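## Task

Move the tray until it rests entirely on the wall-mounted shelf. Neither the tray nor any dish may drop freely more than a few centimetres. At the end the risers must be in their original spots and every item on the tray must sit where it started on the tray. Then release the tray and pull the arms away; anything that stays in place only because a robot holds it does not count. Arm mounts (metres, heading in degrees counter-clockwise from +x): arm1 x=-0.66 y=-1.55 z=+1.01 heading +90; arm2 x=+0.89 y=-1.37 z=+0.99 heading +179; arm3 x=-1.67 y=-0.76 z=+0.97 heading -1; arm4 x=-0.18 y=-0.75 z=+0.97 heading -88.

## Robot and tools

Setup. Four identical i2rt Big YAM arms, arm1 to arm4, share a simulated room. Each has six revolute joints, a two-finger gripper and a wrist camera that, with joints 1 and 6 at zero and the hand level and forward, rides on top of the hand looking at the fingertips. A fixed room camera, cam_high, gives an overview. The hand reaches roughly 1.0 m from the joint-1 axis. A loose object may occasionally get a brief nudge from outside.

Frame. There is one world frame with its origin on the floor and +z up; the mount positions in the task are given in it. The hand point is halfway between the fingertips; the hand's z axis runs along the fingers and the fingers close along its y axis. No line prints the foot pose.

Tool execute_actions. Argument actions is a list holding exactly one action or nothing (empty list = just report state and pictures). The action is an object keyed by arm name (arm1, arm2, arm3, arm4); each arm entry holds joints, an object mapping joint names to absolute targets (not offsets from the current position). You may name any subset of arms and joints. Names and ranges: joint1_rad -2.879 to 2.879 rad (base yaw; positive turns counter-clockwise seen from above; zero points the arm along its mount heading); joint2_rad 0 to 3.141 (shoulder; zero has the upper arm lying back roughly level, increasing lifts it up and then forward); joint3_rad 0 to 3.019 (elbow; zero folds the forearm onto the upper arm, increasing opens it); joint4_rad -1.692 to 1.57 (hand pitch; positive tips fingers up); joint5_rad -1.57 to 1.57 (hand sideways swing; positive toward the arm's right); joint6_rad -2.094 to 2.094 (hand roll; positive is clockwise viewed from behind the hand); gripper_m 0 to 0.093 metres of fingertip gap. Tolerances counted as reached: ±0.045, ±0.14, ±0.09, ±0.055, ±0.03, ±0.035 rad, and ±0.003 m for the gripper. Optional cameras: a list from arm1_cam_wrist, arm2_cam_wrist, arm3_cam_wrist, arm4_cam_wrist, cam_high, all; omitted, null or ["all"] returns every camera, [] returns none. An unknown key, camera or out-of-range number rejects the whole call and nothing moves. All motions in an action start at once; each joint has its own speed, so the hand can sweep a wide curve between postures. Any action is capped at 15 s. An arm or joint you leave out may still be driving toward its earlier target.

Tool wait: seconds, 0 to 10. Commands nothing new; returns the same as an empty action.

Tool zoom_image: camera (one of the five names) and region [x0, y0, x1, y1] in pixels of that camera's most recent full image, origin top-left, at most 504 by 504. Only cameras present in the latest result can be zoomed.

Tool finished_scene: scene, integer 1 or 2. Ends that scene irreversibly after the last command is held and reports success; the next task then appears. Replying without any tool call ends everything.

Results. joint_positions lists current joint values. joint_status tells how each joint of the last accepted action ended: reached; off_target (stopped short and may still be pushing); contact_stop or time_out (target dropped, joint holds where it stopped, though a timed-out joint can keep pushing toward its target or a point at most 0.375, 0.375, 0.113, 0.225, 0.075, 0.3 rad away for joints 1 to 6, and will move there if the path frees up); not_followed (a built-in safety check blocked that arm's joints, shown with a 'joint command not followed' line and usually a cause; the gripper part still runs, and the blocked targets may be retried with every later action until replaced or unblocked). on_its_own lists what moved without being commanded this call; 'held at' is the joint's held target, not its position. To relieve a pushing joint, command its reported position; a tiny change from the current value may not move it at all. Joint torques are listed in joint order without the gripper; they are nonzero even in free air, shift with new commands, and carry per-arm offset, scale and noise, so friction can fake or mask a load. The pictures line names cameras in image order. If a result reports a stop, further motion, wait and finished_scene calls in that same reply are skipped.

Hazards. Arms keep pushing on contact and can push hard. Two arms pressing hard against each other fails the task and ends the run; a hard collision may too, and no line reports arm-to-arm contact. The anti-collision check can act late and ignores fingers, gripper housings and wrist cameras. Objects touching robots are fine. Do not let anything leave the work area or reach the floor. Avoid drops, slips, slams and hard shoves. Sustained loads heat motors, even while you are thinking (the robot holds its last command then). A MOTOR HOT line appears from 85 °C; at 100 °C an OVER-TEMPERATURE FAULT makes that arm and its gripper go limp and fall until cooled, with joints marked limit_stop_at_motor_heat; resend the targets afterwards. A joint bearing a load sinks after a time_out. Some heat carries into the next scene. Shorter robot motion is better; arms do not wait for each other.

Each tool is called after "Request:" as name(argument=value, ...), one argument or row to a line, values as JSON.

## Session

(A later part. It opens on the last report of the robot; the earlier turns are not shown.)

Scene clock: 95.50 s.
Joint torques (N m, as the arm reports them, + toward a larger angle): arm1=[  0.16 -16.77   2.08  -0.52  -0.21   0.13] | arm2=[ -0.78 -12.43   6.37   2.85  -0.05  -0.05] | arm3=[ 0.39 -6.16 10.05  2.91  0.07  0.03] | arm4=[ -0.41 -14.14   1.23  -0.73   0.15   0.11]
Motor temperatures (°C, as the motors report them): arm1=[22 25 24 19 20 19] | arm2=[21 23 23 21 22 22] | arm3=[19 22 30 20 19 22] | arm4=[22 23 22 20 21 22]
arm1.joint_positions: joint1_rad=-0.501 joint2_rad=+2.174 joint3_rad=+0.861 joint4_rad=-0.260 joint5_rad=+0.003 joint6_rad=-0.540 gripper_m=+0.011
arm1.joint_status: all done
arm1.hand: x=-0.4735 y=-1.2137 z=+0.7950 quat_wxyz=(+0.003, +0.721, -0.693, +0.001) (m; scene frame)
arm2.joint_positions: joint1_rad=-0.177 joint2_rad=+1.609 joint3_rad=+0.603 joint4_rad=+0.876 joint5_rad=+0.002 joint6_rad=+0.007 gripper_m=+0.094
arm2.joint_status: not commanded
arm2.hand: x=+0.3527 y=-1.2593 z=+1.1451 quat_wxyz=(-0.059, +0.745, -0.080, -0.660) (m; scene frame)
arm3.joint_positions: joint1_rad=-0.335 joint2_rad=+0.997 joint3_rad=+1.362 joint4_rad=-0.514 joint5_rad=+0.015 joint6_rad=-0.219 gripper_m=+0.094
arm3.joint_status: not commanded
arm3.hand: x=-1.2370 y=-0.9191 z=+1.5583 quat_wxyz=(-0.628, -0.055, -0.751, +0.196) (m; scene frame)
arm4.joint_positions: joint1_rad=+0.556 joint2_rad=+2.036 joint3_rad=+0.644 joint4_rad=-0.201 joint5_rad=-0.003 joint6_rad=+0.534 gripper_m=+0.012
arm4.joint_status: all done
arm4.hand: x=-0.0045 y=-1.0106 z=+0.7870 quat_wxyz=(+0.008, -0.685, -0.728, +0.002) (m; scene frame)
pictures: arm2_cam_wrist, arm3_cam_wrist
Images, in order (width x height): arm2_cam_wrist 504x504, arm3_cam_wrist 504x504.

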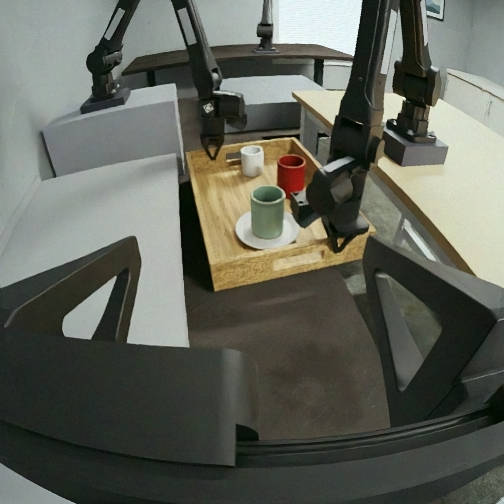

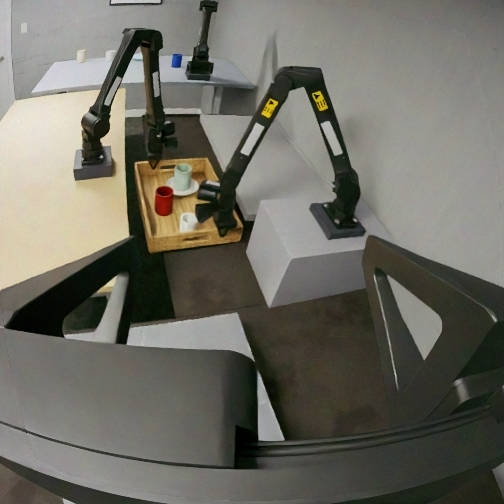

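Request:
execute_actions(
  actions=[
    {"arm1": {"joints": {"joint1_rad": -0.545, "joint2_rad": 2.001, "joint3_rad": 0.886, "joint4_rad": -0.413, "joint6_rad": -0.576}}, "arm4": {"joints": {"joint1_rad": 0.62, "joint2_rad": 1.8035, "joint3_rad": 0.648, "joint4_rad": -0.367, "joint6_rad": 0.622}}},
  ],
  cameras=["arm2_cam_wrist", "arm3_cam_wrist", "arm1_cam_wrist"],
)

Scene clock: 104.87 s.
Joint torques (N m, as the arm reports them, + toward a larger angle): arm1=[  0.71 -16.14   4.22  -0.33  -0.43   0.03] | arm2=[ -0.72 -12.01   6.28   2.86  -0.06   0.  ] | arm3=[ 0.4  -6.51 10.07  2.84  0.07  0.03] | arm4=[ -0.28 -12.61   3.59  -0.36   0.12   0.2 ]
Motor temperatures (°C, as the motors report them): arm1=[22 25 23 19 20 19] | arm2=[21 23 23 21 22 22] | arm3=[19 22 30 20 19 22] | arm4=[22 24 22 20 21 22]
arm1.joint_positions: joint1_rad=-0.539 joint2_rad=+2.037 joint3_rad=+0.871 joint4_rad=-0.397 joint5_rad=+0.009 joint6_rad=-0.575 gripper_m=+0.011
arm1.joint_status: all done
arm1.hand: x=-0.4518 y=-1.2081 z=+0.8474 quat_wxyz=(-0.003, +0.721, -0.693, +0.003) (m; scene frame)
arm2.joint_positions: joint1_rad=-0.177 joint2_rad=+1.609 joint3_rad=+0.603 joint4_rad=+0.876 joint5_rad=+0.002 joint6_rad=+0.007 gripper_m=+0.094
arm2.joint_status: not commanded
arm2.hand: x=+0.3527 y=-1.2593 z=+1.1451 quat_wxyz=(-0.059, +0.745, -0.080, -0.660) (m; scene frame)
arm3.joint_positions: joint1_rad=-0.335 joint2_rad=+0.997 joint3_rad=+1.362 joint4_rad=-0.514 joint5_rad=+0.015 joint6_rad=-0.219 gripper_m=+0.094
arm3.joint_status: not commanded
arm3.hand: x=-1.2370 y=-0.9191 z=+1.5583 quat_wxyz=(-0.628, -0.055, -0.751, +0.196) (m; scene frame)
arm4.joint_positions: joint1_rad=+0.620 joint2_rad=+1.847 joint3_rad=+0.634 joint4_rad=-0.357 joint5_rad=-0.002 joint6_rad=+0.604 gripper_m=+0.012
arm4.joint_status: all done
arm4.hand: x=+0.0176 y=-1.0054 z=+0.8424 quat_wxyz=(-0.002, -0.688, -0.726, +0.005) (m; scene frame)
pictures: arm1_cam_wrist, arm2_cam_wrist, arm3_cam_wrist
Images, in order (width x height): arm1_cam_wrist 504x504, arm2_cam_wrist 504x504, arm3_cam_wrist 504x504.

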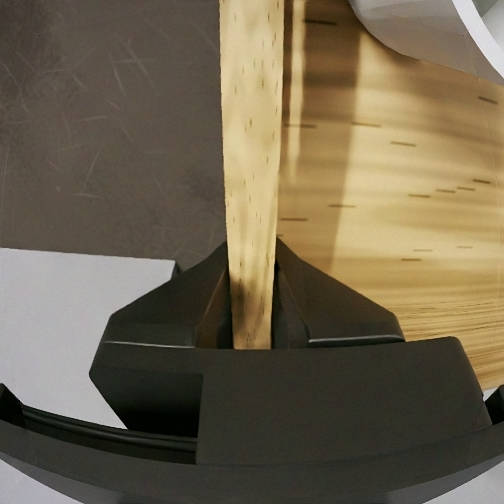

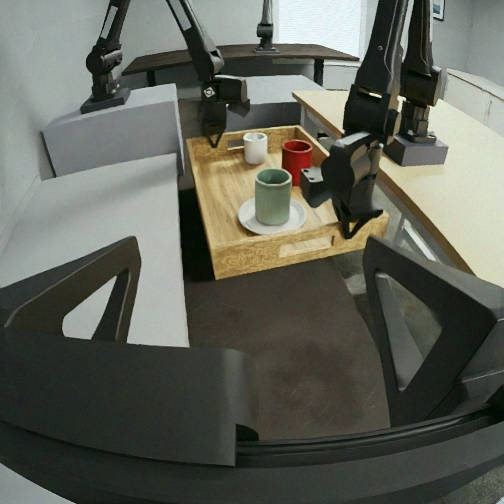

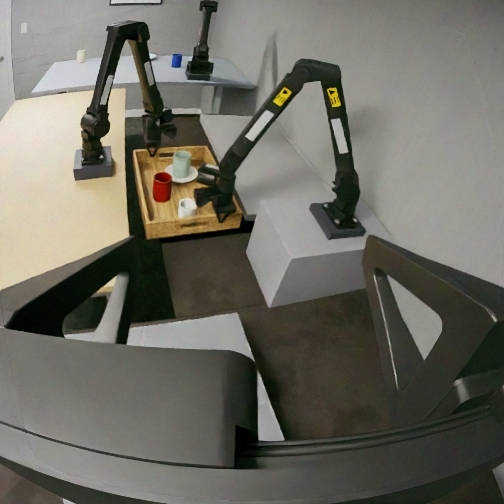

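Request:
execute_actions(
  actions=[
    {"arm1": {"joints": {"joint1_rad": -0.598, "joint2_rad": 1.901, "joint3_rad": 0.94, "joint4_rad": -0.566, "joint6_rad": -0.632}}, "arm4": {"joints": {"joint1_rad": 0.685, "joint2_rad": 1.684, "joint3_rad": 0.715, "joint4_rad": -0.55, "joint6_rad": 0.695}}},
  ],
  cameras=["arm2_cam_wrist", "arm3_cam_wrist"],
)

Scene clock: 107.97 s.
Joint torques (N m, as the arm reports them, + toward a larger angle): arm1=[  0.58 -16.14   6.25  -0.76  -0.27   0.09] | arm2=[ -0.78 -12.39   6.45   2.97  -0.07  -0.05] | arm3=[ 0.42 -6.39 10.08  2.78  0.09  0.02] | arm4=[ -0.25 -12.59   6.61  -0.7    0.11   0.38]
Motor temperatures (°C, as the motors report them): arm1=[22 26 24 19 20 19] | arm2=[21 23 23 21 22 22] | arm3=[19 22 31 20 19 22] | arm4=[22 24 22 20 21 22]
arm1.joint_positions: joint1_rad=-0.591 joint2_rad=+1.939 joint3_rad=+0.911 joint4_rad=-0.541 joint5_rad=+0.005 joint6_rad=-0.637 gripper_m=+0.011
arm1.joint_status: all done
arm1.hand: x=-0.4265 y=-1.2070 z=+0.8926 quat_wxyz=(+0.001, +0.724, -0.690, +0.001) (m; scene frame)
arm2.joint_positions: joint1_rad=-0.177 joint2_rad=+1.609 joint3_rad=+0.603 joint4_rad=+0.876 joint5_rad=+0.002 joint6_rad=+0.007 gripper_m=+0.094
arm2.joint_status: not commanded
arm2.hand: x=+0.3527 y=-1.2593 z=+1.1451 quat_wxyz=(-0.059, +0.745, -0.080, -0.660) (m; scene frame)
arm3.joint_positions: joint1_rad=-0.335 joint2_rad=+0.997 joint3_rad=+1.362 joint4_rad=-0.514 joint5_rad=+0.015 joint6_rad=-0.219 gripper_m=+0.094
arm3.joint_status: not commanded
arm3.hand: x=-1.2370 y=-0.9191 z=+1.5583 quat_wxyz=(-0.628, -0.055, -0.751, +0.196) (m; scene frame)
arm4.joint_positions: joint1_rad=+0.688 joint2_rad=+1.729 joint3_rad=+0.675 joint4_rad=-0.533 joint5_rad=-0.002 joint6_rad=+0.664 gripper_m=+0.012
arm4.joint_status: all done
arm4.hand: x=+0.0408 y=-0.9977 z=+0.8855 quat_wxyz=(+0.006, -0.685, -0.729, +0.005) (m; scene frame)
pictures: arm2_cam_wrist, arm3_cam_wrist
Images, in order (width x height): arm2_cam_wrist 504x504, arm3_cam_wrist 504x504.

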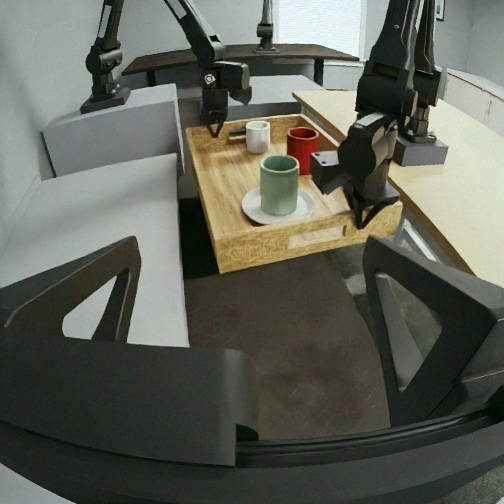

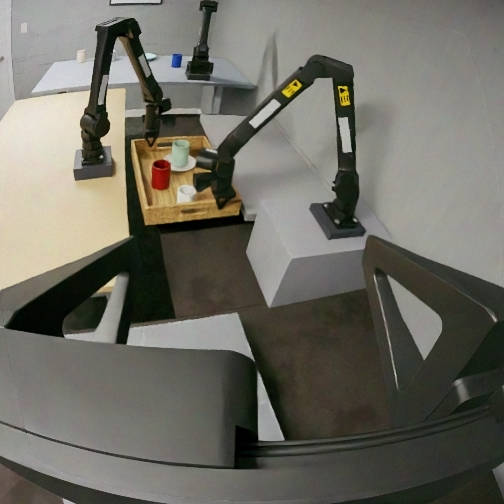

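Request:
execute_actions(
  actions=[
    {"arm1": {"joints": {"joint1_rad": -0.665, "joint2_rad": 1.815, "joint3_rad": 1.0, "joint4_rad": -0.697, "joint6_rad": -0.695}}, "arm4": {"joints": {"joint1_rad": 0.73, "joint2_rad": 1.614, "joint3_rad": 0.838, "joint4_rad": -0.715, "joint6_rad": 0.742}}},
  ],
)

Scene clock: 110.80 s.
Joint torques (N m, as the arm reports them, + toward a larger angle): arm1=[  1.11 -16.58   8.14  -0.7   -0.33   0.03] | arm2=[ -0.52 -12.29   6.08   2.85  -0.06  -0.03] | arm3=[ 0.62 -6.14 10.13  2.87  0.09  0.04] | arm4=[ -0.18 -14.     8.34  -0.63   0.15   0.28]
Motor temperatures (°C, as the motors report them): arm1=[22 26 24 19 20 19] | arm2=[21 23 23 21 22 22] | arm3=[19 22 31 20 19 22] | arm4=[22 24 22 20 21 22]
arm1.joint_positions: joint1_rad=-0.663 joint2_rad=+1.857 joint3_rad=+0.956 joint4_rad=-0.672 joint5_rad=+0.006 joint6_rad=-0.696 gripper_m=+0.011
arm1.joint_status: all done
arm1.hand: x=-0.3946 y=-1.2160 z=+0.9351 quat_wxyz=(+0.003, +0.719, -0.695, +0.002) (m; scene frame)
arm2.joint_positions: joint1_rad=-0.177 joint2_rad=+1.609 joint3_rad=+0.603 joint4_rad=+0.876 joint5_rad=+0.002 joint6_rad=+0.007 gripper_m=+0.094
arm2.joint_status: not commanded
arm2.hand: x=+0.3527 y=-1.2593 z=+1.1451 quat_wxyz=(-0.059, +0.745, -0.080, -0.660) (m; scene frame)
arm3.joint_positions: joint1_rad=-0.335 joint2_rad=+0.997 joint3_rad=+1.362 joint4_rad=-0.514 joint5_rad=+0.015 joint6_rad=-0.219 gripper_m=+0.094
arm3.joint_status: not commanded
arm3.hand: x=-1.2370 y=-0.9191 z=+1.5583 quat_wxyz=(-0.628, -0.055, -0.751, +0.196) (m; scene frame)
arm4.joint_positions: joint1_rad=+0.732 joint2_rad=+1.672 joint3_rad=+0.790 joint4_rad=-0.699 joint5_rad=-0.002 joint6_rad=+0.720 gripper_m=+0.012
arm4.joint_status: all done
arm4.hand: x=+0.0759 y=-1.0119 z=+0.9292 quat_wxyz=(+0.003, -0.689, -0.725, +0.005) (m; scene frame)
pictures: arm1_cam_wrist, arm2_cam_wrist, arm3_cam_wrist, arm4_cam_wrist, cam_high
Images, in order (width x height): arm1_cam_wrist 504x504, arm2_cam_wrist 504x504, arm3_cam_wrist 504x504, arm4_cam_wrist 504x504, cam_high 504x504.

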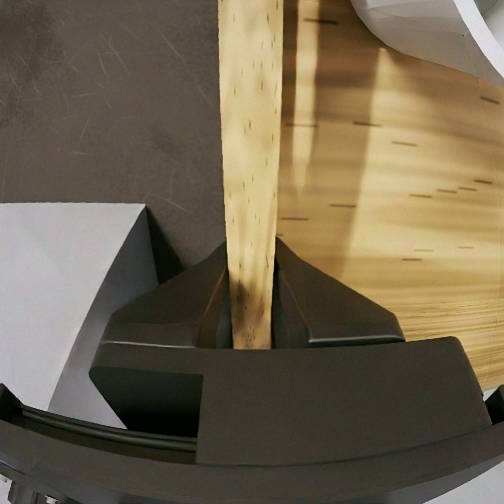

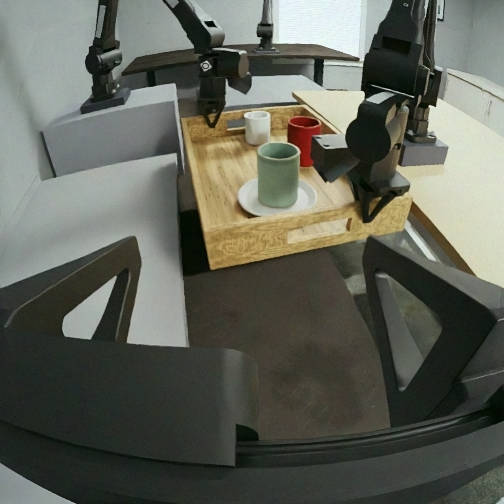

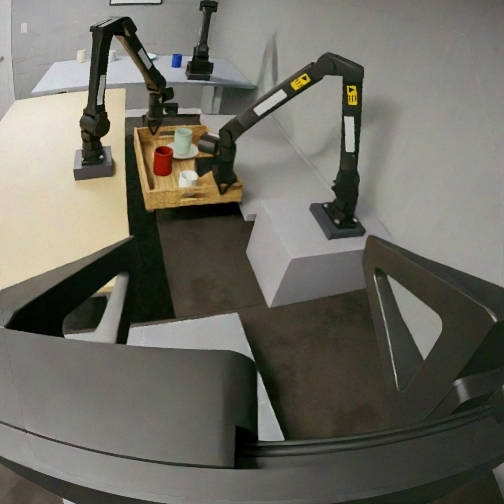

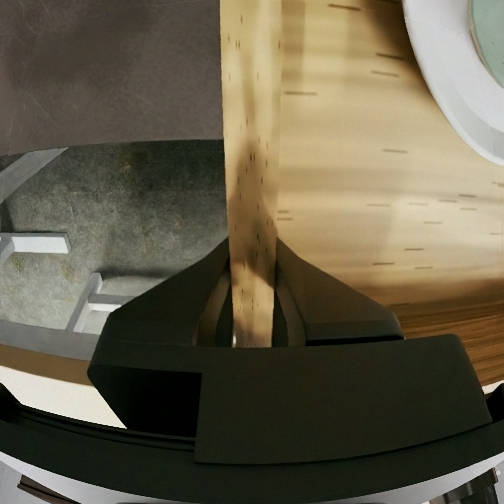

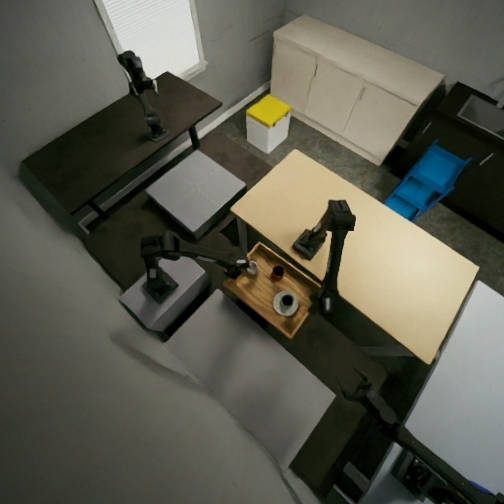

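Request:
zoom_image(
  camera="arm3_cam_wrist",
  region=[120, 110, 300, 270],
)

Region (120, 110, 300, 270) of arm3_cam_wrist's 504x504 image, scaled by 2.800, with more detail than that image has.

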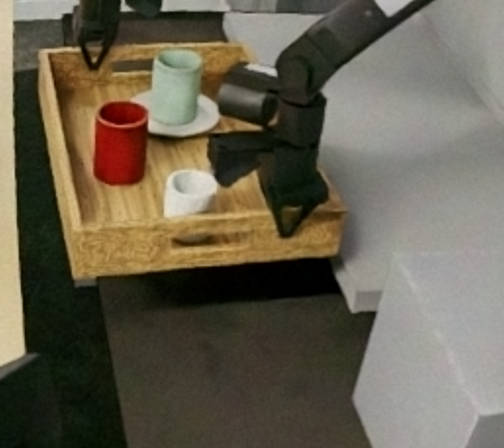

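Request:
execute_actions(
  actions=[
    {"arm1": {"joints": {"joint1_rad": -0.803, "joint2_rad": 1.714, "joint3_rad": 0.836, "joint4_rad": -0.627, "joint6_rad": -0.838}}, "arm4": {"joints": {"joint1_rad": 0.624, "joint2_rad": 1.744, "joint3_rad": 1.035, "joint4_rad": -0.789, "joint6_rad": 0.618}}},
  ],
  cameras=["arm2_cam_wrist", "arm3_cam_wrist"],
)

Scene clock: 118.07 s.
Joint torques (N m, as the arm reports them, + toward a larger angle): arm1=[  1.62 -15.17   6.63   0.09  -0.32  -0.02] | arm2=[ -0.54 -11.72   6.22   2.95  -0.06  -0.06] | arm3=[ 0.68 -6.17 10.1   2.89  0.08  0.04] | arm4=[  0.07 -16.56   8.44  -0.51   0.15   0.13]
Motor temperatures (°C, as the motors report them): arm1=[22 26 25 19 20 19] | arm2=[21 23 23 21 22 22] | arm3=[19 22 31 20 19 22] | arm4=[22 24 24 20 21 22]
arm1.joint_positions: joint1_rad=-0.804 joint2_rad=+1.766 joint3_rad=+0.807 joint4_rad=-0.625 joint5_rad=+0.005 joint6_rad=-0.835 gripper_m=+0.011
arm1.joint_status: all done
arm1.hand: x=-0.3872 y=-1.2929 z=+0.9365 quat_wxyz=(+0.008, +0.718, -0.696, +0.002) (m; scene frame)
arm2.joint_positions: joint1_rad=-0.177 joint2_rad=+1.609 joint3_rad=+0.603 joint4_rad=+0.876 joint5_rad=+0.002 joint6_rad=+0.007 gripper_m=+0.094
arm2.joint_status: not commanded
arm2.hand: x=+0.3527 y=-1.2593 z=+1.1451 quat_wxyz=(-0.059, +0.745, -0.080, -0.660) (m; scene frame)
arm3.joint_positions: joint1_rad=-0.335 joint2_rad=+0.997 joint3_rad=+1.362 joint4_rad=-0.514 joint5_rad=+0.015 joint6_rad=-0.219 gripper_m=+0.094
arm3.joint_status: not commanded
arm3.hand: x=-1.2370 y=-0.9191 z=+1.5583 quat_wxyz=(-0.628, -0.055, -0.751, +0.196) (m; scene frame)
arm4.joint_positions: joint1_rad=+0.622 joint2_rad=+1.806 joint3_rad=+0.990 joint4_rad=-0.777 joint5_rad=-0.003 joint6_rad=+0.606 gripper_m=+0.012
arm4.joint_status: all done
arm4.hand: x=+0.0850 y=-1.0896 z=+0.9294 quat_wxyz=(+0.009, -0.688, -0.726, +0.003) (m; scene frame)
pictures: arm2_cam_wrist, arm3_cam_wrist
Images, in order (width x height): arm2_cam_wrist 504x504, arm3_cam_wrist 504x504.

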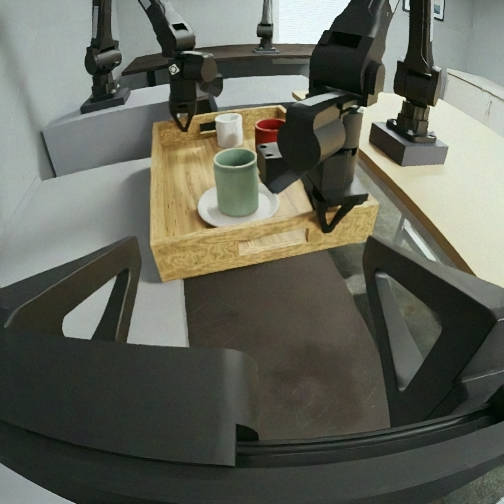

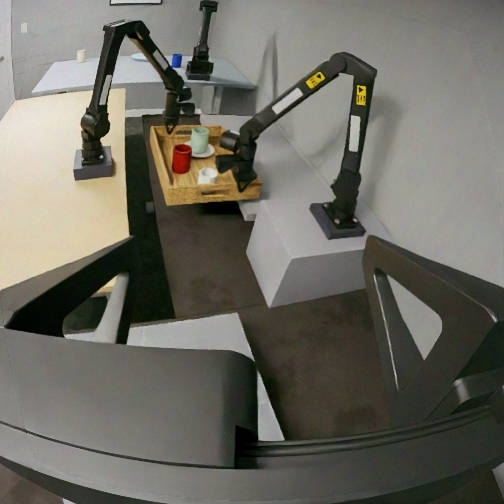

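Request:
execute_actions(
  actions=[
    {"arm1": {"joints": {"joint1_rad": -0.974, "joint2_rad": 1.615, "joint3_rad": 0.708, "joint4_rad": -0.583, "joint6_rad": -1.012}}, "arm4": {"joints": {"joint1_rad": 0.539, "joint2_rad": 1.838, "joint3_rad": 1.243, "joint4_rad": -0.866, "joint6_rad": 0.525}}},
  ],
  cameras=["arm2_cam_wrist", "arm3_cam_wrist"],
)

Scene clock: 121.87 s.
Joint torques (N m, as the arm reports them, + toward a larger angle): arm1=[  1.3  -13.03   6.9    0.27  -0.43  -0.03] | arm2=[ -0.59 -11.91   6.16   2.91  -0.07  -0.06] | arm3=[ 0.43 -6.09 10.06  2.88  0.06  0.02] | arm4=[  0.04 -19.52   9.79  -0.09   0.22   0.06]
Motor temperatures (°C, as the motors report them): arm1=[22 26 25 19 20 19] | arm2=[21 23 23 21 22 22] | arm3=[19 22 31 20 19 22] | arm4=[22 24 24 20 21 22]
arm1.joint_positions: joint1_rad=-0.975 joint2_rad=+1.662 joint3_rad=+0.673 joint4_rad=-0.584 joint5_rad=+0.008 joint6_rad=-1.007 gripper_m=+0.011
arm1.joint_status: all done
arm1.hand: x=-0.3838 y=-1.3686 z=+0.9426 quat_wxyz=(+0.004, +0.719, -0.695, +0.003) (m; scene frame)
arm2.joint_positions: joint1_rad=-0.177 joint2_rad=+1.609 joint3_rad=+0.603 joint4_rad=+0.876 joint5_rad=+0.002 joint6_rad=+0.007 gripper_m=+0.094
arm2.joint_status: not commanded
arm2.hand: x=+0.3527 y=-1.2593 z=+1.1451 quat_wxyz=(-0.059, +0.745, -0.080, -0.660) (m; scene frame)
arm3.joint_positions: joint1_rad=-0.335 joint2_rad=+0.997 joint3_rad=+1.362 joint4_rad=-0.514 joint5_rad=+0.015 joint6_rad=-0.219 gripper_m=+0.094
arm3.joint_status: not commanded
arm3.hand: x=-1.2370 y=-0.9191 z=+1.5583 quat_wxyz=(-0.628, -0.055, -0.751, +0.196) (m; scene frame)
arm4.joint_positions: joint1_rad=+0.536 joint2_rad=+1.910 joint3_rad=+1.187 joint4_rad=-0.860 joint5_rad=-0.005 joint6_rad=+0.518 gripper_m=+0.012
arm4.joint_status: all done
arm4.hand: x=+0.0890 y=-1.1633 z=+0.9377 quat_wxyz=(+0.004, -0.687, -0.726, +0.002) (m; scene frame)
pictures: arm2_cam_wrist, arm3_cam_wrist
Images, in order (width x height): arm2_cam_wrist 504x504, arm3_cam_wrist 504x504.

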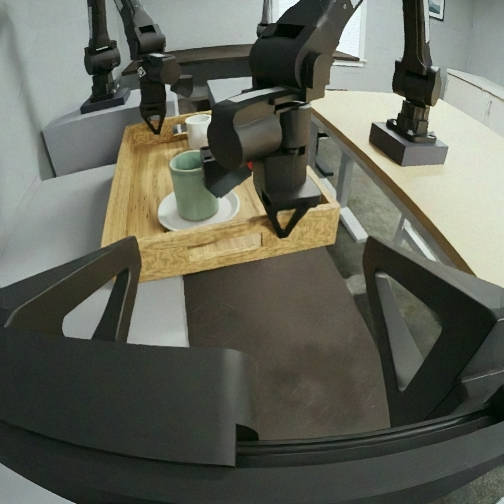

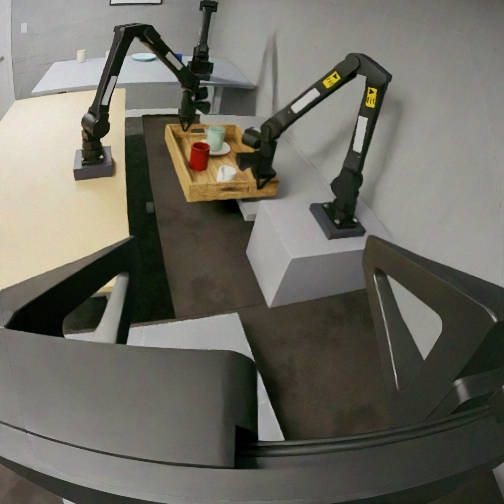

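Request:
execute_actions(
  actions=[
    {"arm1": {"joints": {"joint1_rad": -1.196, "joint2_rad": 1.547, "joint3_rad": 0.616, "joint4_rad": -0.558, "joint6_rad": -1.234}}, "arm4": {"joints": {"joint1_rad": 0.469, "joint2_rad": 1.962, "joint3_rad": 1.481, "joint4_rad": -0.955, "joint6_rad": 0.45}}},
  ],
  cameras=["arm2_cam_wrist", "arm3_cam_wrist"],
)

Scene clock: 126.23 s.
Joint torques (N m, as the arm reports them, + toward a larger angle): arm1=[  1.41 -11.81   6.97   0.28  -0.48  -0.01] | arm2=[ -0.55 -12.43   6.31   2.9   -0.02  -0.04] | arm3=[ 0.49 -6.26 10.1   2.91  0.08  0.04] | arm4=[ -0.03 -22.26  11.33  -0.24   0.03   0.02]
Motor temperatures (°C, as the motors report them): arm1=[22 26 26 19 20 19] | arm2=[21 23 23 21 22 22] | arm3=[19 22 31 20 19 22] | arm4=[22 25 25 20 21 22]
arm1.joint_positions: joint1_rad=-1.195 joint2_rad=+1.593 joint3_rad=+0.578 joint4_rad=-0.561 joint5_rad=+0.009 joint6_rad=-1.230 gripper_m=+0.011
arm1.joint_status: all done
arm1.hand: x=-0.3821 y=-1.4464 z=+0.9436 quat_wxyz=(+0.006, +0.720, -0.694, +0.002) (m; scene frame)
arm2.joint_positions: joint1_rad=-0.177 joint2_rad=+1.609 joint3_rad=+0.603 joint4_rad=+0.876 joint5_rad=+0.002 joint6_rad=+0.007 gripper_m=+0.094
arm2.joint_status: not commanded
arm2.hand: x=+0.3527 y=-1.2593 z=+1.1451 quat_wxyz=(-0.059, +0.745, -0.080, -0.660) (m; scene frame)
arm3.joint_positions: joint1_rad=-0.335 joint2_rad=+0.997 joint3_rad=+1.362 joint4_rad=-0.514 joint5_rad=+0.015 joint6_rad=-0.219 gripper_m=+0.094
arm3.joint_status: not commanded
arm3.hand: x=-1.2370 y=-0.9191 z=+1.5583 quat_wxyz=(-0.628, -0.055, -0.751, +0.196) (m; scene frame)
arm4.joint_positions: joint1_rad=+0.468 joint2_rad=+2.046 joint3_rad=+1.410 joint4_rad=-0.949 joint5_rad=+0.000 joint6_rad=+0.446 gripper_m=+0.012
arm4.joint_status: all done
arm4.hand: x=+0.0905 y=-1.2373 z=+0.9356 quat_wxyz=(+0.005, -0.686, -0.728, +0.004) (m; scene frame)
pictures: arm2_cam_wrist, arm3_cam_wrist
Images, in order (width x height): arm2_cam_wrist 504x504, arm3_cam_wrist 504x504.

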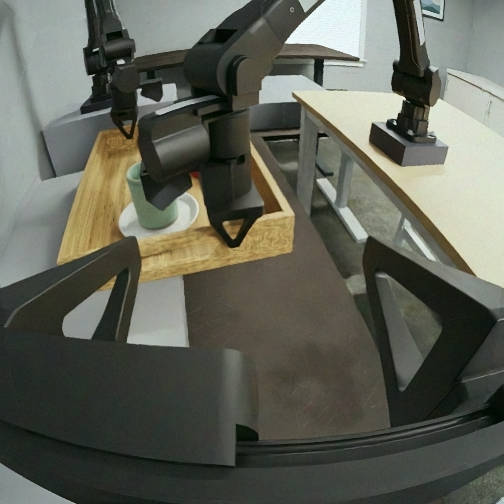

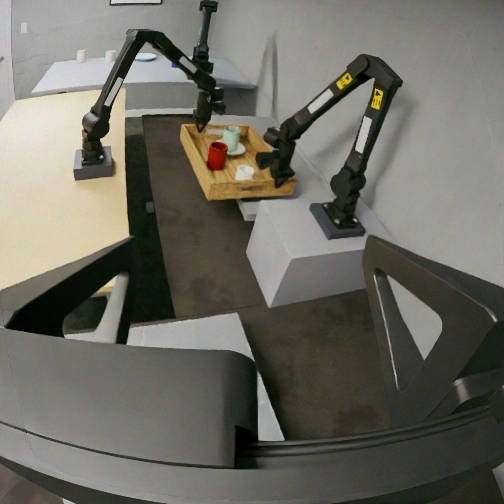

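Request:
execute_actions(
  actions=[
    {"arm1": {"joints": {"joint1_rad": -1.427, "joint2_rad": 1.507, "joint3_rad": 0.572, "joint4_rad": -0.544, "joint6_rad": -1.465}}, "arm4": {"joints": {"joint1_rad": 0.417, "joint2_rad": 2.084, "joint3_rad": 1.74, "joint4_rad": -1.056, "joint6_rad": 0.40}}, "arm2": {"joints": {"joint1_rad": 0.08}}},
  ],
  cameras=["arm2_cam_wrist", "arm3_cam_wrist"],
)

Scene clock: 130.37 s.
Joint torques (N m, as the arm reports them, + toward a larger angle): arm1=[  0.94 -11.19   6.82   0.44  -0.59  -0.07] | arm2=[ -0.57 -12.38   6.19   3.03   0.07  -0.01] | arm3=[ 0.49 -6.31 10.11  2.8   0.09  0.05] | arm4=[ -0.19 -25.13  13.08  -0.12   0.04  -0.07]
Motor temperatures (°C, as the motors report them): arm1=[22 26 26 19 20 19] | arm2=[21 23 23 21 22 22] | arm3=[19 22 31 20 19 22] | arm4=[22 25 26 20 21 22]
arm1.joint_positions: joint1_rad=-1.425 joint2_rad=+1.553 joint3_rad=+0.536 joint4_rad=-0.551 joint5_rad=+0.011 joint6_rad=-1.457 gripper_m=+0.011
arm1.joint_status: all done
arm1.hand: x=-0.3783 y=-1.5154 z=+0.9461 quat_wxyz=(+0.004, +0.719, -0.695, +0.005) (m; scene frame)
arm2.joint_positions: joint1_rad=+0.083 joint2_rad=+1.609 joint3_rad=+0.603 joint4_rad=+0.876 joint5_rad=-0.001 joint6_rad=+0.007 gripper_m=+0.094
arm2.joint_status: all done
arm2.hand: x=+0.3431 y=-1.4028 z=+1.1465 quat_wxyz=(+0.027, +0.748, +0.019, -0.663) (m; scene frame)
arm3.joint_positions: joint1_rad=-0.335 joint2_rad=+0.997 joint3_rad=+1.362 joint4_rad=-0.514 joint5_rad=+0.015 joint6_rad=-0.219 gripper_m=+0.094
arm3.joint_status: not commanded
arm3.hand: x=-1.2370 y=-0.9191 z=+1.5583 quat_wxyz=(-0.628, -0.055, -0.751, +0.196) (m; scene frame)
arm4.joint_positions: joint1_rad=+0.422 joint2_rad=+2.174 joint3_rad=+1.653 joint4_rad=-1.052 joint5_rad=-0.001 joint6_rad=+0.403 gripper_m=+0.012
arm4.joint_status: all done
arm4.hand: x=+0.0962 y=-1.3064 z=+0.9403 quat_wxyz=(-0.001, -0.687, -0.727, +0.005) (m; scene frame)
pictures: arm2_cam_wrist, arm3_cam_wrist
Images, in order (width x height): arm2_cam_wrist 504x504, arm3_cam_wrist 504x504.

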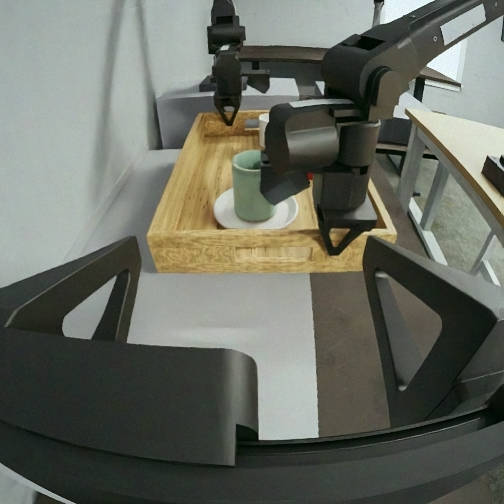

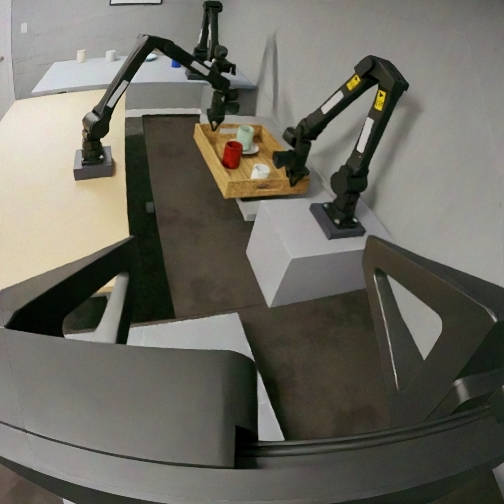

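Request:
zoom_image(
  camera="arm2_cam_wrist",
  region=[0, 80, 420, 350],
)

Region (0, 80, 420, 350) of arm2_cam_wrist's 504x504 image, scaled by 1.200, with more detail than that image has; it fills the top 324 rows of this view, and the rest is white.

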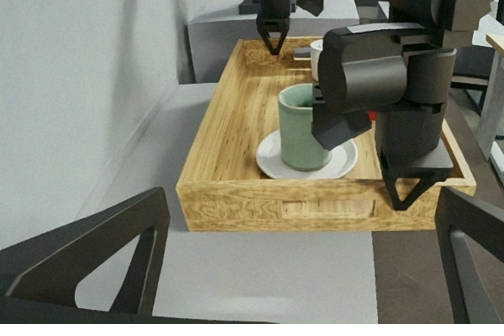

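Request:
execute_actions(
  actions=[
    {"arm1": {"joints": {"joint1_rad": -1.683, "joint6_rad": -1.72}}, "arm4": {"joints": {"joint1_rad": 0.374, "joint2_rad": 2.243, "joint3_rad": 2.062, "joint4_rad": -1.198, "joint6_rad": 0.354}}},
  ],
  cameras=["arm2_cam_wrist", "arm3_cam_wrist"],
)

Scene clock: 141.40 s.
Joint torques (N m, as the arm reports them, + toward a larger angle): arm1=[  1.13 -10.89   6.87   0.34  -0.58  -0.05] | arm2=[ -0.59 -12.35   6.45   2.92   0.05  -0.04] | arm3=[ 0.6  -6.34 10.09  2.88  0.09  0.04] | arm4=[ -0.63 -27.19  14.66  -0.11   0.09  -0.14]
Motor temperatures (°C, as the motors report them): arm1=[22 25 26 19 20 19] | arm2=[21 23 23 21 22 22] | arm3=[19 22 32 20 19 22] | arm4=[22 27 30 20 21 22]
arm1.joint_positions: joint1_rad=-1.683 joint2_rad=+1.551 joint3_rad=+0.535 joint4_rad=-0.548 joint5_rad=+0.012 joint6_rad=-1.713 gripper_m=+0.011
arm1.joint_status: all done
arm1.hand: x=-0.3769 y=-1.5886 z=+0.9465 quat_wxyz=(+0.004, +0.718, -0.696, +0.006) (m; scene frame)
arm2.joint_positions: joint1_rad=+0.083 joint2_rad=+1.609 joint3_rad=+0.603 joint4_rad=+0.876 joint5_rad=-0.001 joint6_rad=+0.007 gripper_m=+0.094
arm2.joint_status: not commanded
arm2.hand: x=+0.3431 y=-1.4028 z=+1.1465 quat_wxyz=(+0.027, +0.748, +0.019, -0.663) (m; scene frame)
arm3.joint_positions: joint1_rad=-0.335 joint2_rad=+0.997 joint3_rad=+1.362 joint4_rad=-0.514 joint5_rad=+0.015 joint6_rad=-0.219 gripper_m=+0.094
arm3.joint_status: not commanded
arm3.hand: x=-1.2370 y=-0.9191 z=+1.5583 quat_wxyz=(-0.628, -0.055, -0.751, +0.196) (m; scene frame)
arm4.joint_positions: joint1_rad=+0.380 joint2_rad=+2.338 joint3_rad=+1.961 joint4_rad=-1.194 joint5_rad=-0.002 joint6_rad=+0.363 gripper_m=+0.012
arm4.joint_status: joint3_rad time_out (moved +0.308 of +0.409); the others done
arm4.on_its_own: joint3_rad reads +1.961 and still pushes toward +2.062 since a time_out
arm4.hand: x=+0.0995 y=-1.3771 z=+0.9429 quat_wxyz=(-0.002, -0.687, -0.726, +0.005) (m; scene frame)
pictures: arm2_cam_wrist, arm3_cam_wrist
Images, in order (width x height): arm2_cam_wrist 504x504, arm3_cam_wrist 504x504.

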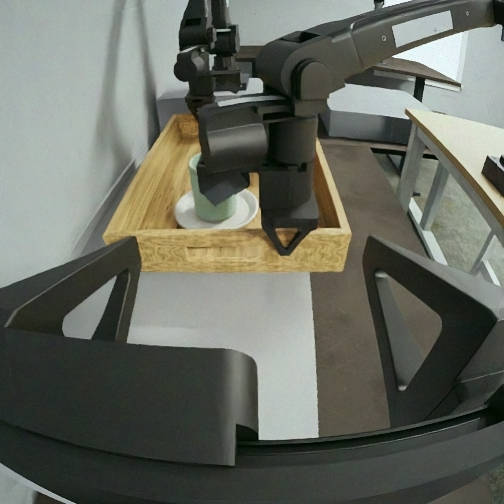

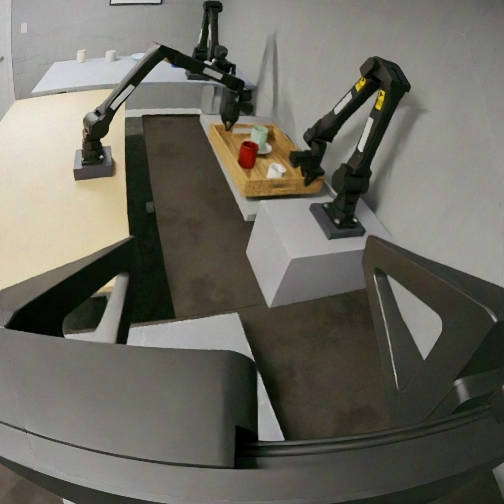

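Request:
execute_actions(
  actions=[],
  cameras=["arm1_cam_wrist", "arm4_cam_wrist", "cam_high"],
)

Scene clock: 143.50 s.
Joint torques (N m, as the arm reports them, + toward a larger angle): arm1=[  1.01 -10.74   6.84   0.33  -0.6   -0.06] | arm2=[ -1.21 -12.2    6.29   2.68   0.02  -0.07] | arm3=[ 0.5  -6.16 10.05  2.86  0.08  0.03] | arm4=[ -0.73 -27.32  14.64  -0.11   0.09  -0.14]
Motor temperatures (°C, as the motors report them): arm1=[22 25 26 19 20 19] | arm2=[21 23 23 21 22 22] | arm3=[19 22 32 20 19 22] | arm4=[22 27 30 20 21 22]
arm1.joint_positions: joint1_rad=-1.683 joint2_rad=+1.551 joint3_rad=+0.535 joint4_rad=-0.548 joint5_rad=+0.012 joint6_rad=-1.713 gripper_m=+0.011
arm1.joint_status: all done
arm1.hand: x=-0.3769 y=-1.5886 z=+0.9465 quat_wxyz=(+0.004, +0.718, -0.696, +0.006) (m; scene frame)
arm2.joint_positions: joint1_rad=+0.083 joint2_rad=+1.609 joint3_rad=+0.603 joint4_rad=+0.876 joint5_rad=-0.001 joint6_rad=+0.007 gripper_m=+0.094
arm2.joint_status: not commanded
arm2.hand: x=+0.3431 y=-1.4028 z=+1.1465 quat_wxyz=(+0.027, +0.748, +0.019, -0.663) (m; scene frame)
arm3.joint_positions: joint1_rad=-0.335 joint2_rad=+0.997 joint3_rad=+1.362 joint4_rad=-0.514 joint5_rad=+0.015 joint6_rad=-0.219 gripper_m=+0.094
arm3.joint_status: not commanded
arm3.hand: x=-1.2370 y=-0.9191 z=+1.5583 quat_wxyz=(-0.628, -0.055, -0.751, +0.196) (m; scene frame)
arm4.joint_positions: joint1_rad=+0.380 joint2_rad=+2.338 joint3_rad=+1.961 joint4_rad=-1.194 joint5_rad=-0.002 joint6_rad=+0.363 gripper_m=+0.012
arm4.joint_status: joint3_rad time_out (moved +0.308 of +0.409); the others done
arm4.on_its_own: joint3_rad reads +1.961 and still pushes toward +2.062 since a time_out
arm4.hand: x=+0.0995 y=-1.3771 z=+0.9429 quat_wxyz=(-0.002, -0.687, -0.726, +0.005) (m; scene frame)
pictures: arm1_cam_wrist, arm4_cam_wrist, cam_high
Images, in order (width x height): arm1_cam_wrist 504x504, arm4_cam_wrist 504x504, cam_high 504x504.

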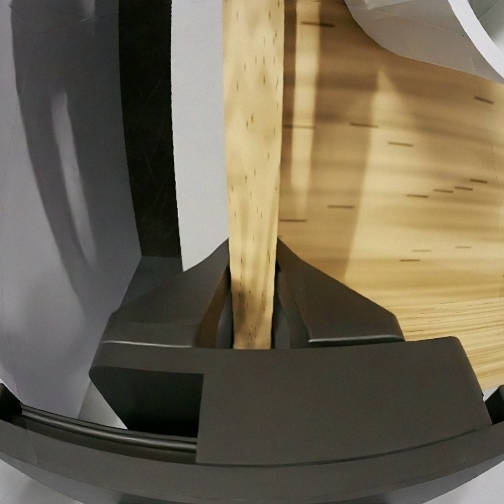

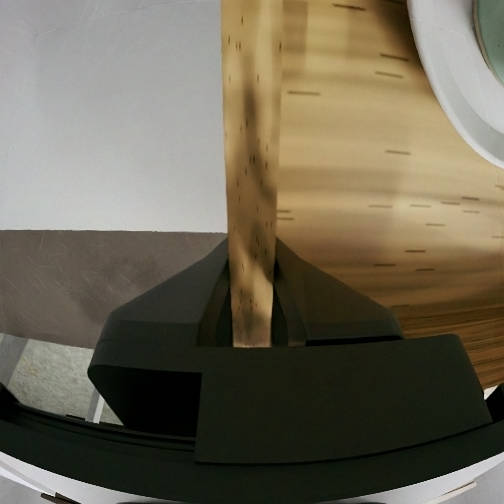

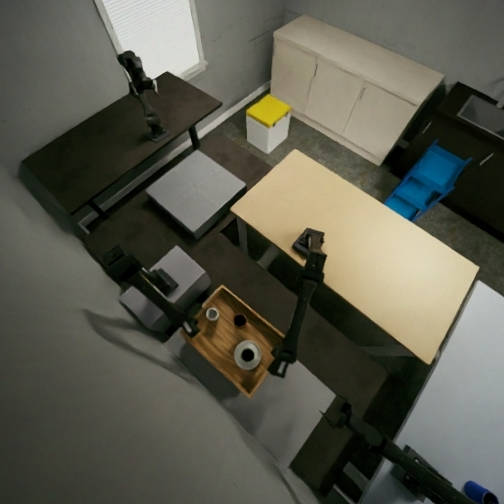

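Request:
execute_actions(
  actions=[
    {"arm1": {"joints": {"joint1_rad": -1.911, "joint2_rad": 1.557, "joint3_rad": 0.624, "joint5_rad": -0.015, "joint6_rad": -1.947}}, "arm4": {"joints": {"joint1_rad": 0.341, "joint2_rad": 2.453, "joint3_rad": 2.476, "joint4_rad": -1.386, "joint6_rad": 0.322}}},
  ],
)

Scene clock: 153.10 s.
Joint torques (N m, as the arm reports them, + toward a larger angle): arm1=[  1.04 -11.45   7.74   0.21  -0.74  -0.05] | arm2=[ -0.9  -12.5    6.42   2.78   0.08  -0.04] | arm3=[ 0.41 -6.45 10.02  2.91  0.08  0.04] | arm4=[ -0.63 -30.27  15.92  -0.11   0.03  -0.11]
Motor temperatures (°C, as the motors report them): arm1=[22 25 26 19 20 19] | arm2=[21 23 23 21 22 22] | arm3=[19 22 32 20 19 22] | arm4=[22 29 33 20 21 22]
arm1.joint_positions: joint1_rad=-1.911 joint2_rad=+1.601 joint3_rad=+0.573 joint4_rad=-0.546 joint5_rad=+0.000 joint6_rad=-1.940 gripper_m=+0.011
arm1.joint_status: all done
arm1.hand: x=-0.3797 y=-1.6539 z=+0.9407 quat_wxyz=(+0.003, +0.718, -0.696, -0.002) (m; scene frame)
arm2.joint_positions: joint1_rad=+0.083 joint2_rad=+1.609 joint3_rad=+0.603 joint4_rad=+0.876 joint5_rad=-0.001 joint6_rad=+0.007 gripper_m=+0.094
arm2.joint_status: not commanded
arm2.hand: x=+0.3431 y=-1.4028 z=+1.1465 quat_wxyz=(+0.027, +0.748, +0.019, -0.663) (m; scene frame)
arm3.joint_positions: joint1_rad=-0.335 joint2_rad=+0.997 joint3_rad=+1.362 joint4_rad=-0.514 joint5_rad=+0.015 joint6_rad=-0.219 gripper_m=+0.094
arm3.joint_status: not commanded
arm3.hand: x=-1.2370 y=-0.9191 z=+1.5583 quat_wxyz=(-0.628, -0.055, -0.751, +0.196) (m; scene frame)
arm4.joint_positions: joint1_rad=+0.346 joint2_rad=+2.558 joint3_rad=+2.362 joint4_rad=-1.382 joint5_rad=-0.001 joint6_rad=+0.329 gripper_m=+0.012
arm4.joint_status: joint3_rad time_out (moved +0.401 of +0.515); the others done
arm4.on_its_own: joint3_rad reads +2.362 and still pushes toward +2.474 since a time_out
arm4.hand: x=+0.0997 y=-1.4414 z=+0.9363 quat_wxyz=(+0.002, -0.687, -0.726, +0.004) (m; scene frame)
pictures: arm1_cam_wrist, arm2_cam_wrist, arm3_cam_wrist, arm4_cam_wrist, cam_high
Images, in order (width x height): arm1_cam_wrist 504x504, arm2_cam_wrist 504x504, arm3_cam_wrist 504x504, arm4_cam_wrist 504x504, cam_high 504x504.

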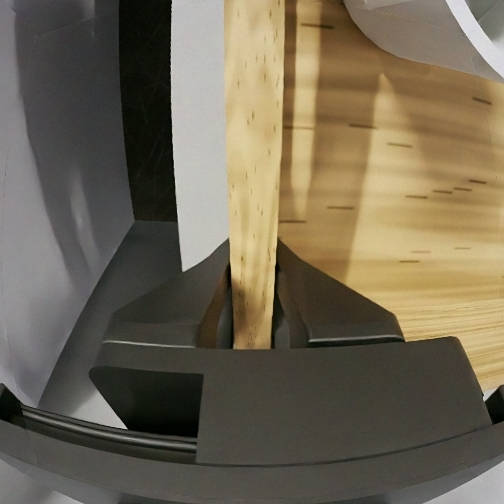

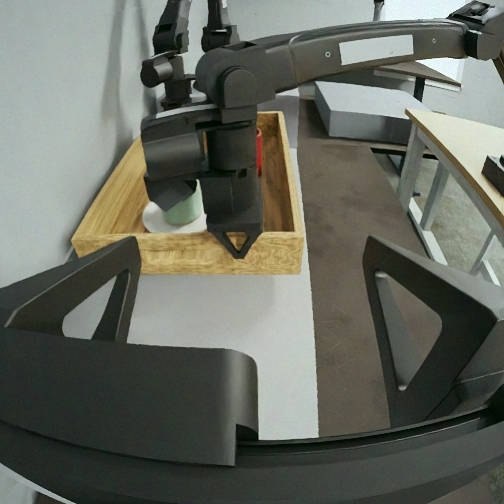

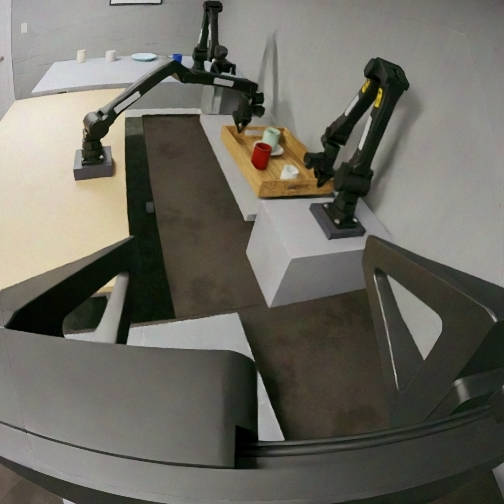

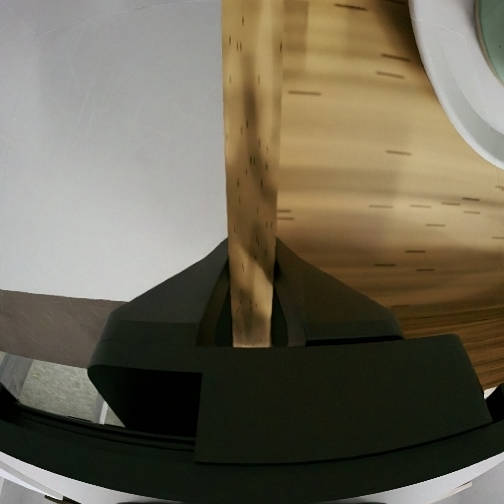

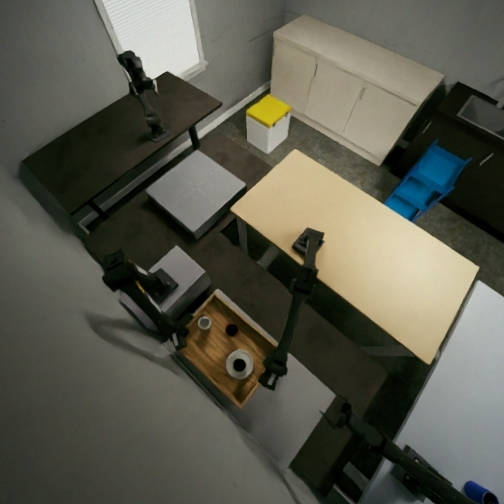

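Request:
zoom_image(
  camera="arm2_cam_wrist",
  region=[40, 90, 360, 350],
)

Request:
zoom_image(
  camera="arm3_cam_wrist",
  region=[180, 90, 380, 250],
)

Region (40, 90, 360, 350) of arm2_cam_wrist's 504x504 image, scaled by 1.575, with more detail than that image has; it fills the top 410 rows of this view, and the rest is white.

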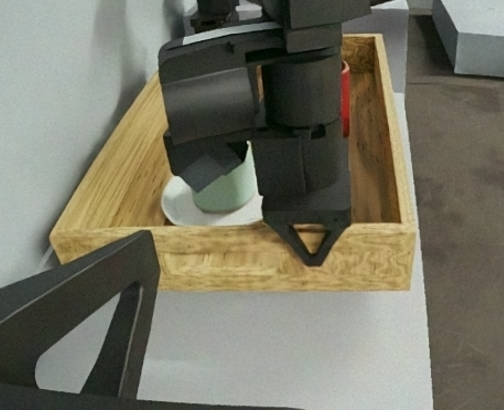

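Region (180, 90, 380, 250) of arm3_cam_wrist's 504x504 image, scaled by 2.520, with more detail than that image has; it fills the top 403 rows of this view, and the rest is white.

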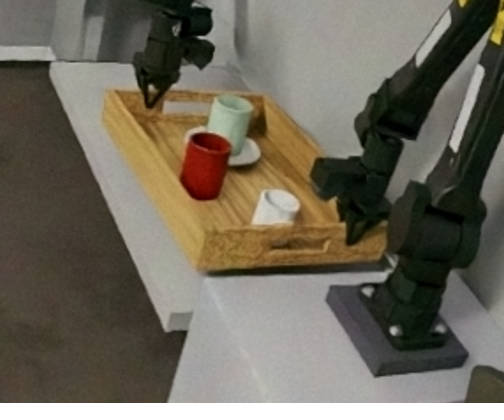

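Request:
execute_actions(
  actions=[
    {"arm1": {"joints": {"joint1_rad": -1.926, "joint2_rad": 1.631, "joint3_rad": 0.601, "joint4_rad": -0.447, "joint6_rad": -1.908}}, "arm4": {"joints": {"joint1_rad": 0.339, "joint2_rad": 2.572, "joint3_rad": 2.655, "joint4_rad": -1.436, "joint6_rad": 0.369}}},
  ],
  cameras=["arm2_cam_wrist", "arm3_cam_wrist", "arm4_cam_wrist"],
)

Scene clock: 163.63 s.
Joint torques (N m, as the arm reports them, + toward a larger angle): arm1=[  0.43 -11.85   5.66   0.71  -0.86   0.08] | arm2=[ -0.85 -12.35   6.3    2.97   0.02  -0.03] | arm3=[ 0.49 -6.3  10.11  2.85  0.08  0.04] | arm4=[ -1.25 -31.07  16.08  -0.15  -0.06  -0.02]
Motor temperatures (°C, as the motors report them): arm1=[22 25 27 19 20 19] | arm2=[21 23 23 21 22 22] | arm3=[19 22 32 20 19 22] | arm4=[22 31 36 20 21 22]
arm1.joint_positions: joint1_rad=-1.916 joint2_rad=+1.672 joint3_rad=+0.572 joint4_rad=-0.460 joint5_rad=+0.003 joint6_rad=-1.913 gripper_m=+0.011
arm1.joint_status: all done
arm1.hand: x=-0.3747 y=-1.6580 z=+0.9208 quat_wxyz=(+0.001, +0.706, -0.708, +0.005) (m; scene frame)
arm2.joint_positions: joint1_rad=+0.083 joint2_rad=+1.609 joint3_rad=+0.603 joint4_rad=+0.876 joint5_rad=-0.001 joint6_rad=+0.007 gripper_m=+0.094
arm2.joint_status: not commanded
arm2.hand: x=+0.3431 y=-1.4028 z=+1.1465 quat_wxyz=(+0.027, +0.748, +0.019, -0.663) (m; scene frame)
arm3.joint_positions: joint1_rad=-0.335 joint2_rad=+0.997 joint3_rad=+1.362 joint4_rad=-0.514 joint5_rad=+0.015 joint6_rad=-0.219 gripper_m=+0.094
arm3.joint_status: not commanded
arm3.hand: x=-1.2370 y=-0.9191 z=+1.5583 quat_wxyz=(-0.628, -0.055, -0.751, +0.196) (m; scene frame)
arm4.joint_positions: joint1_rad=+0.351 joint2_rad=+2.678 joint3_rad=+2.541 joint4_rad=-1.431 joint5_rad=+0.002 joint6_rad=+0.368 gripper_m=+0.012
arm4.joint_status: joint3_rad time_out (moved +0.179 of +0.293); the others done
arm4.on_its_own: joint3_rad reads +2.541 and still pushes toward +2.653 since a time_out
arm4.hand: x=+0.1107 y=-1.4609 z=+0.9157 quat_wxyz=(-0.003, -0.700, -0.714, +0.007) (m; scene frame)
pictures: arm2_cam_wrist, arm3_cam_wrist, arm4_cam_wrist
Images, in order (width x height): arm2_cam_wrist 504x504, arm3_cam_wrist 504x504, arm4_cam_wrist 504x504.

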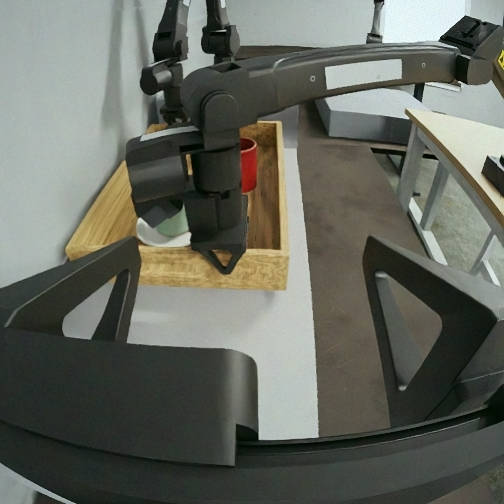

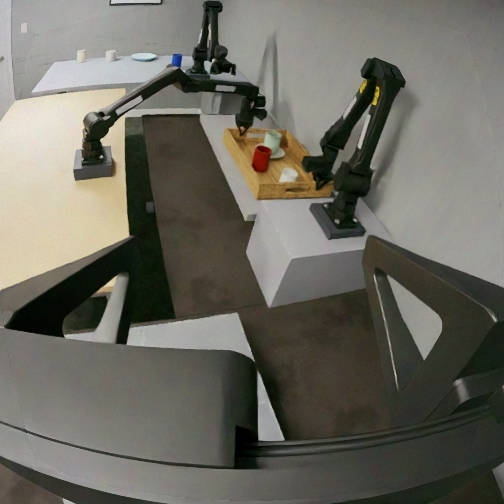

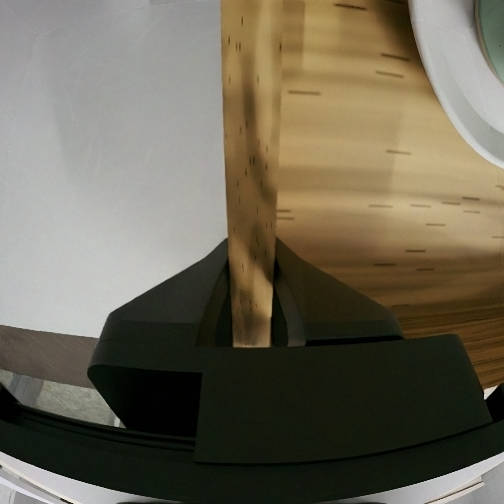

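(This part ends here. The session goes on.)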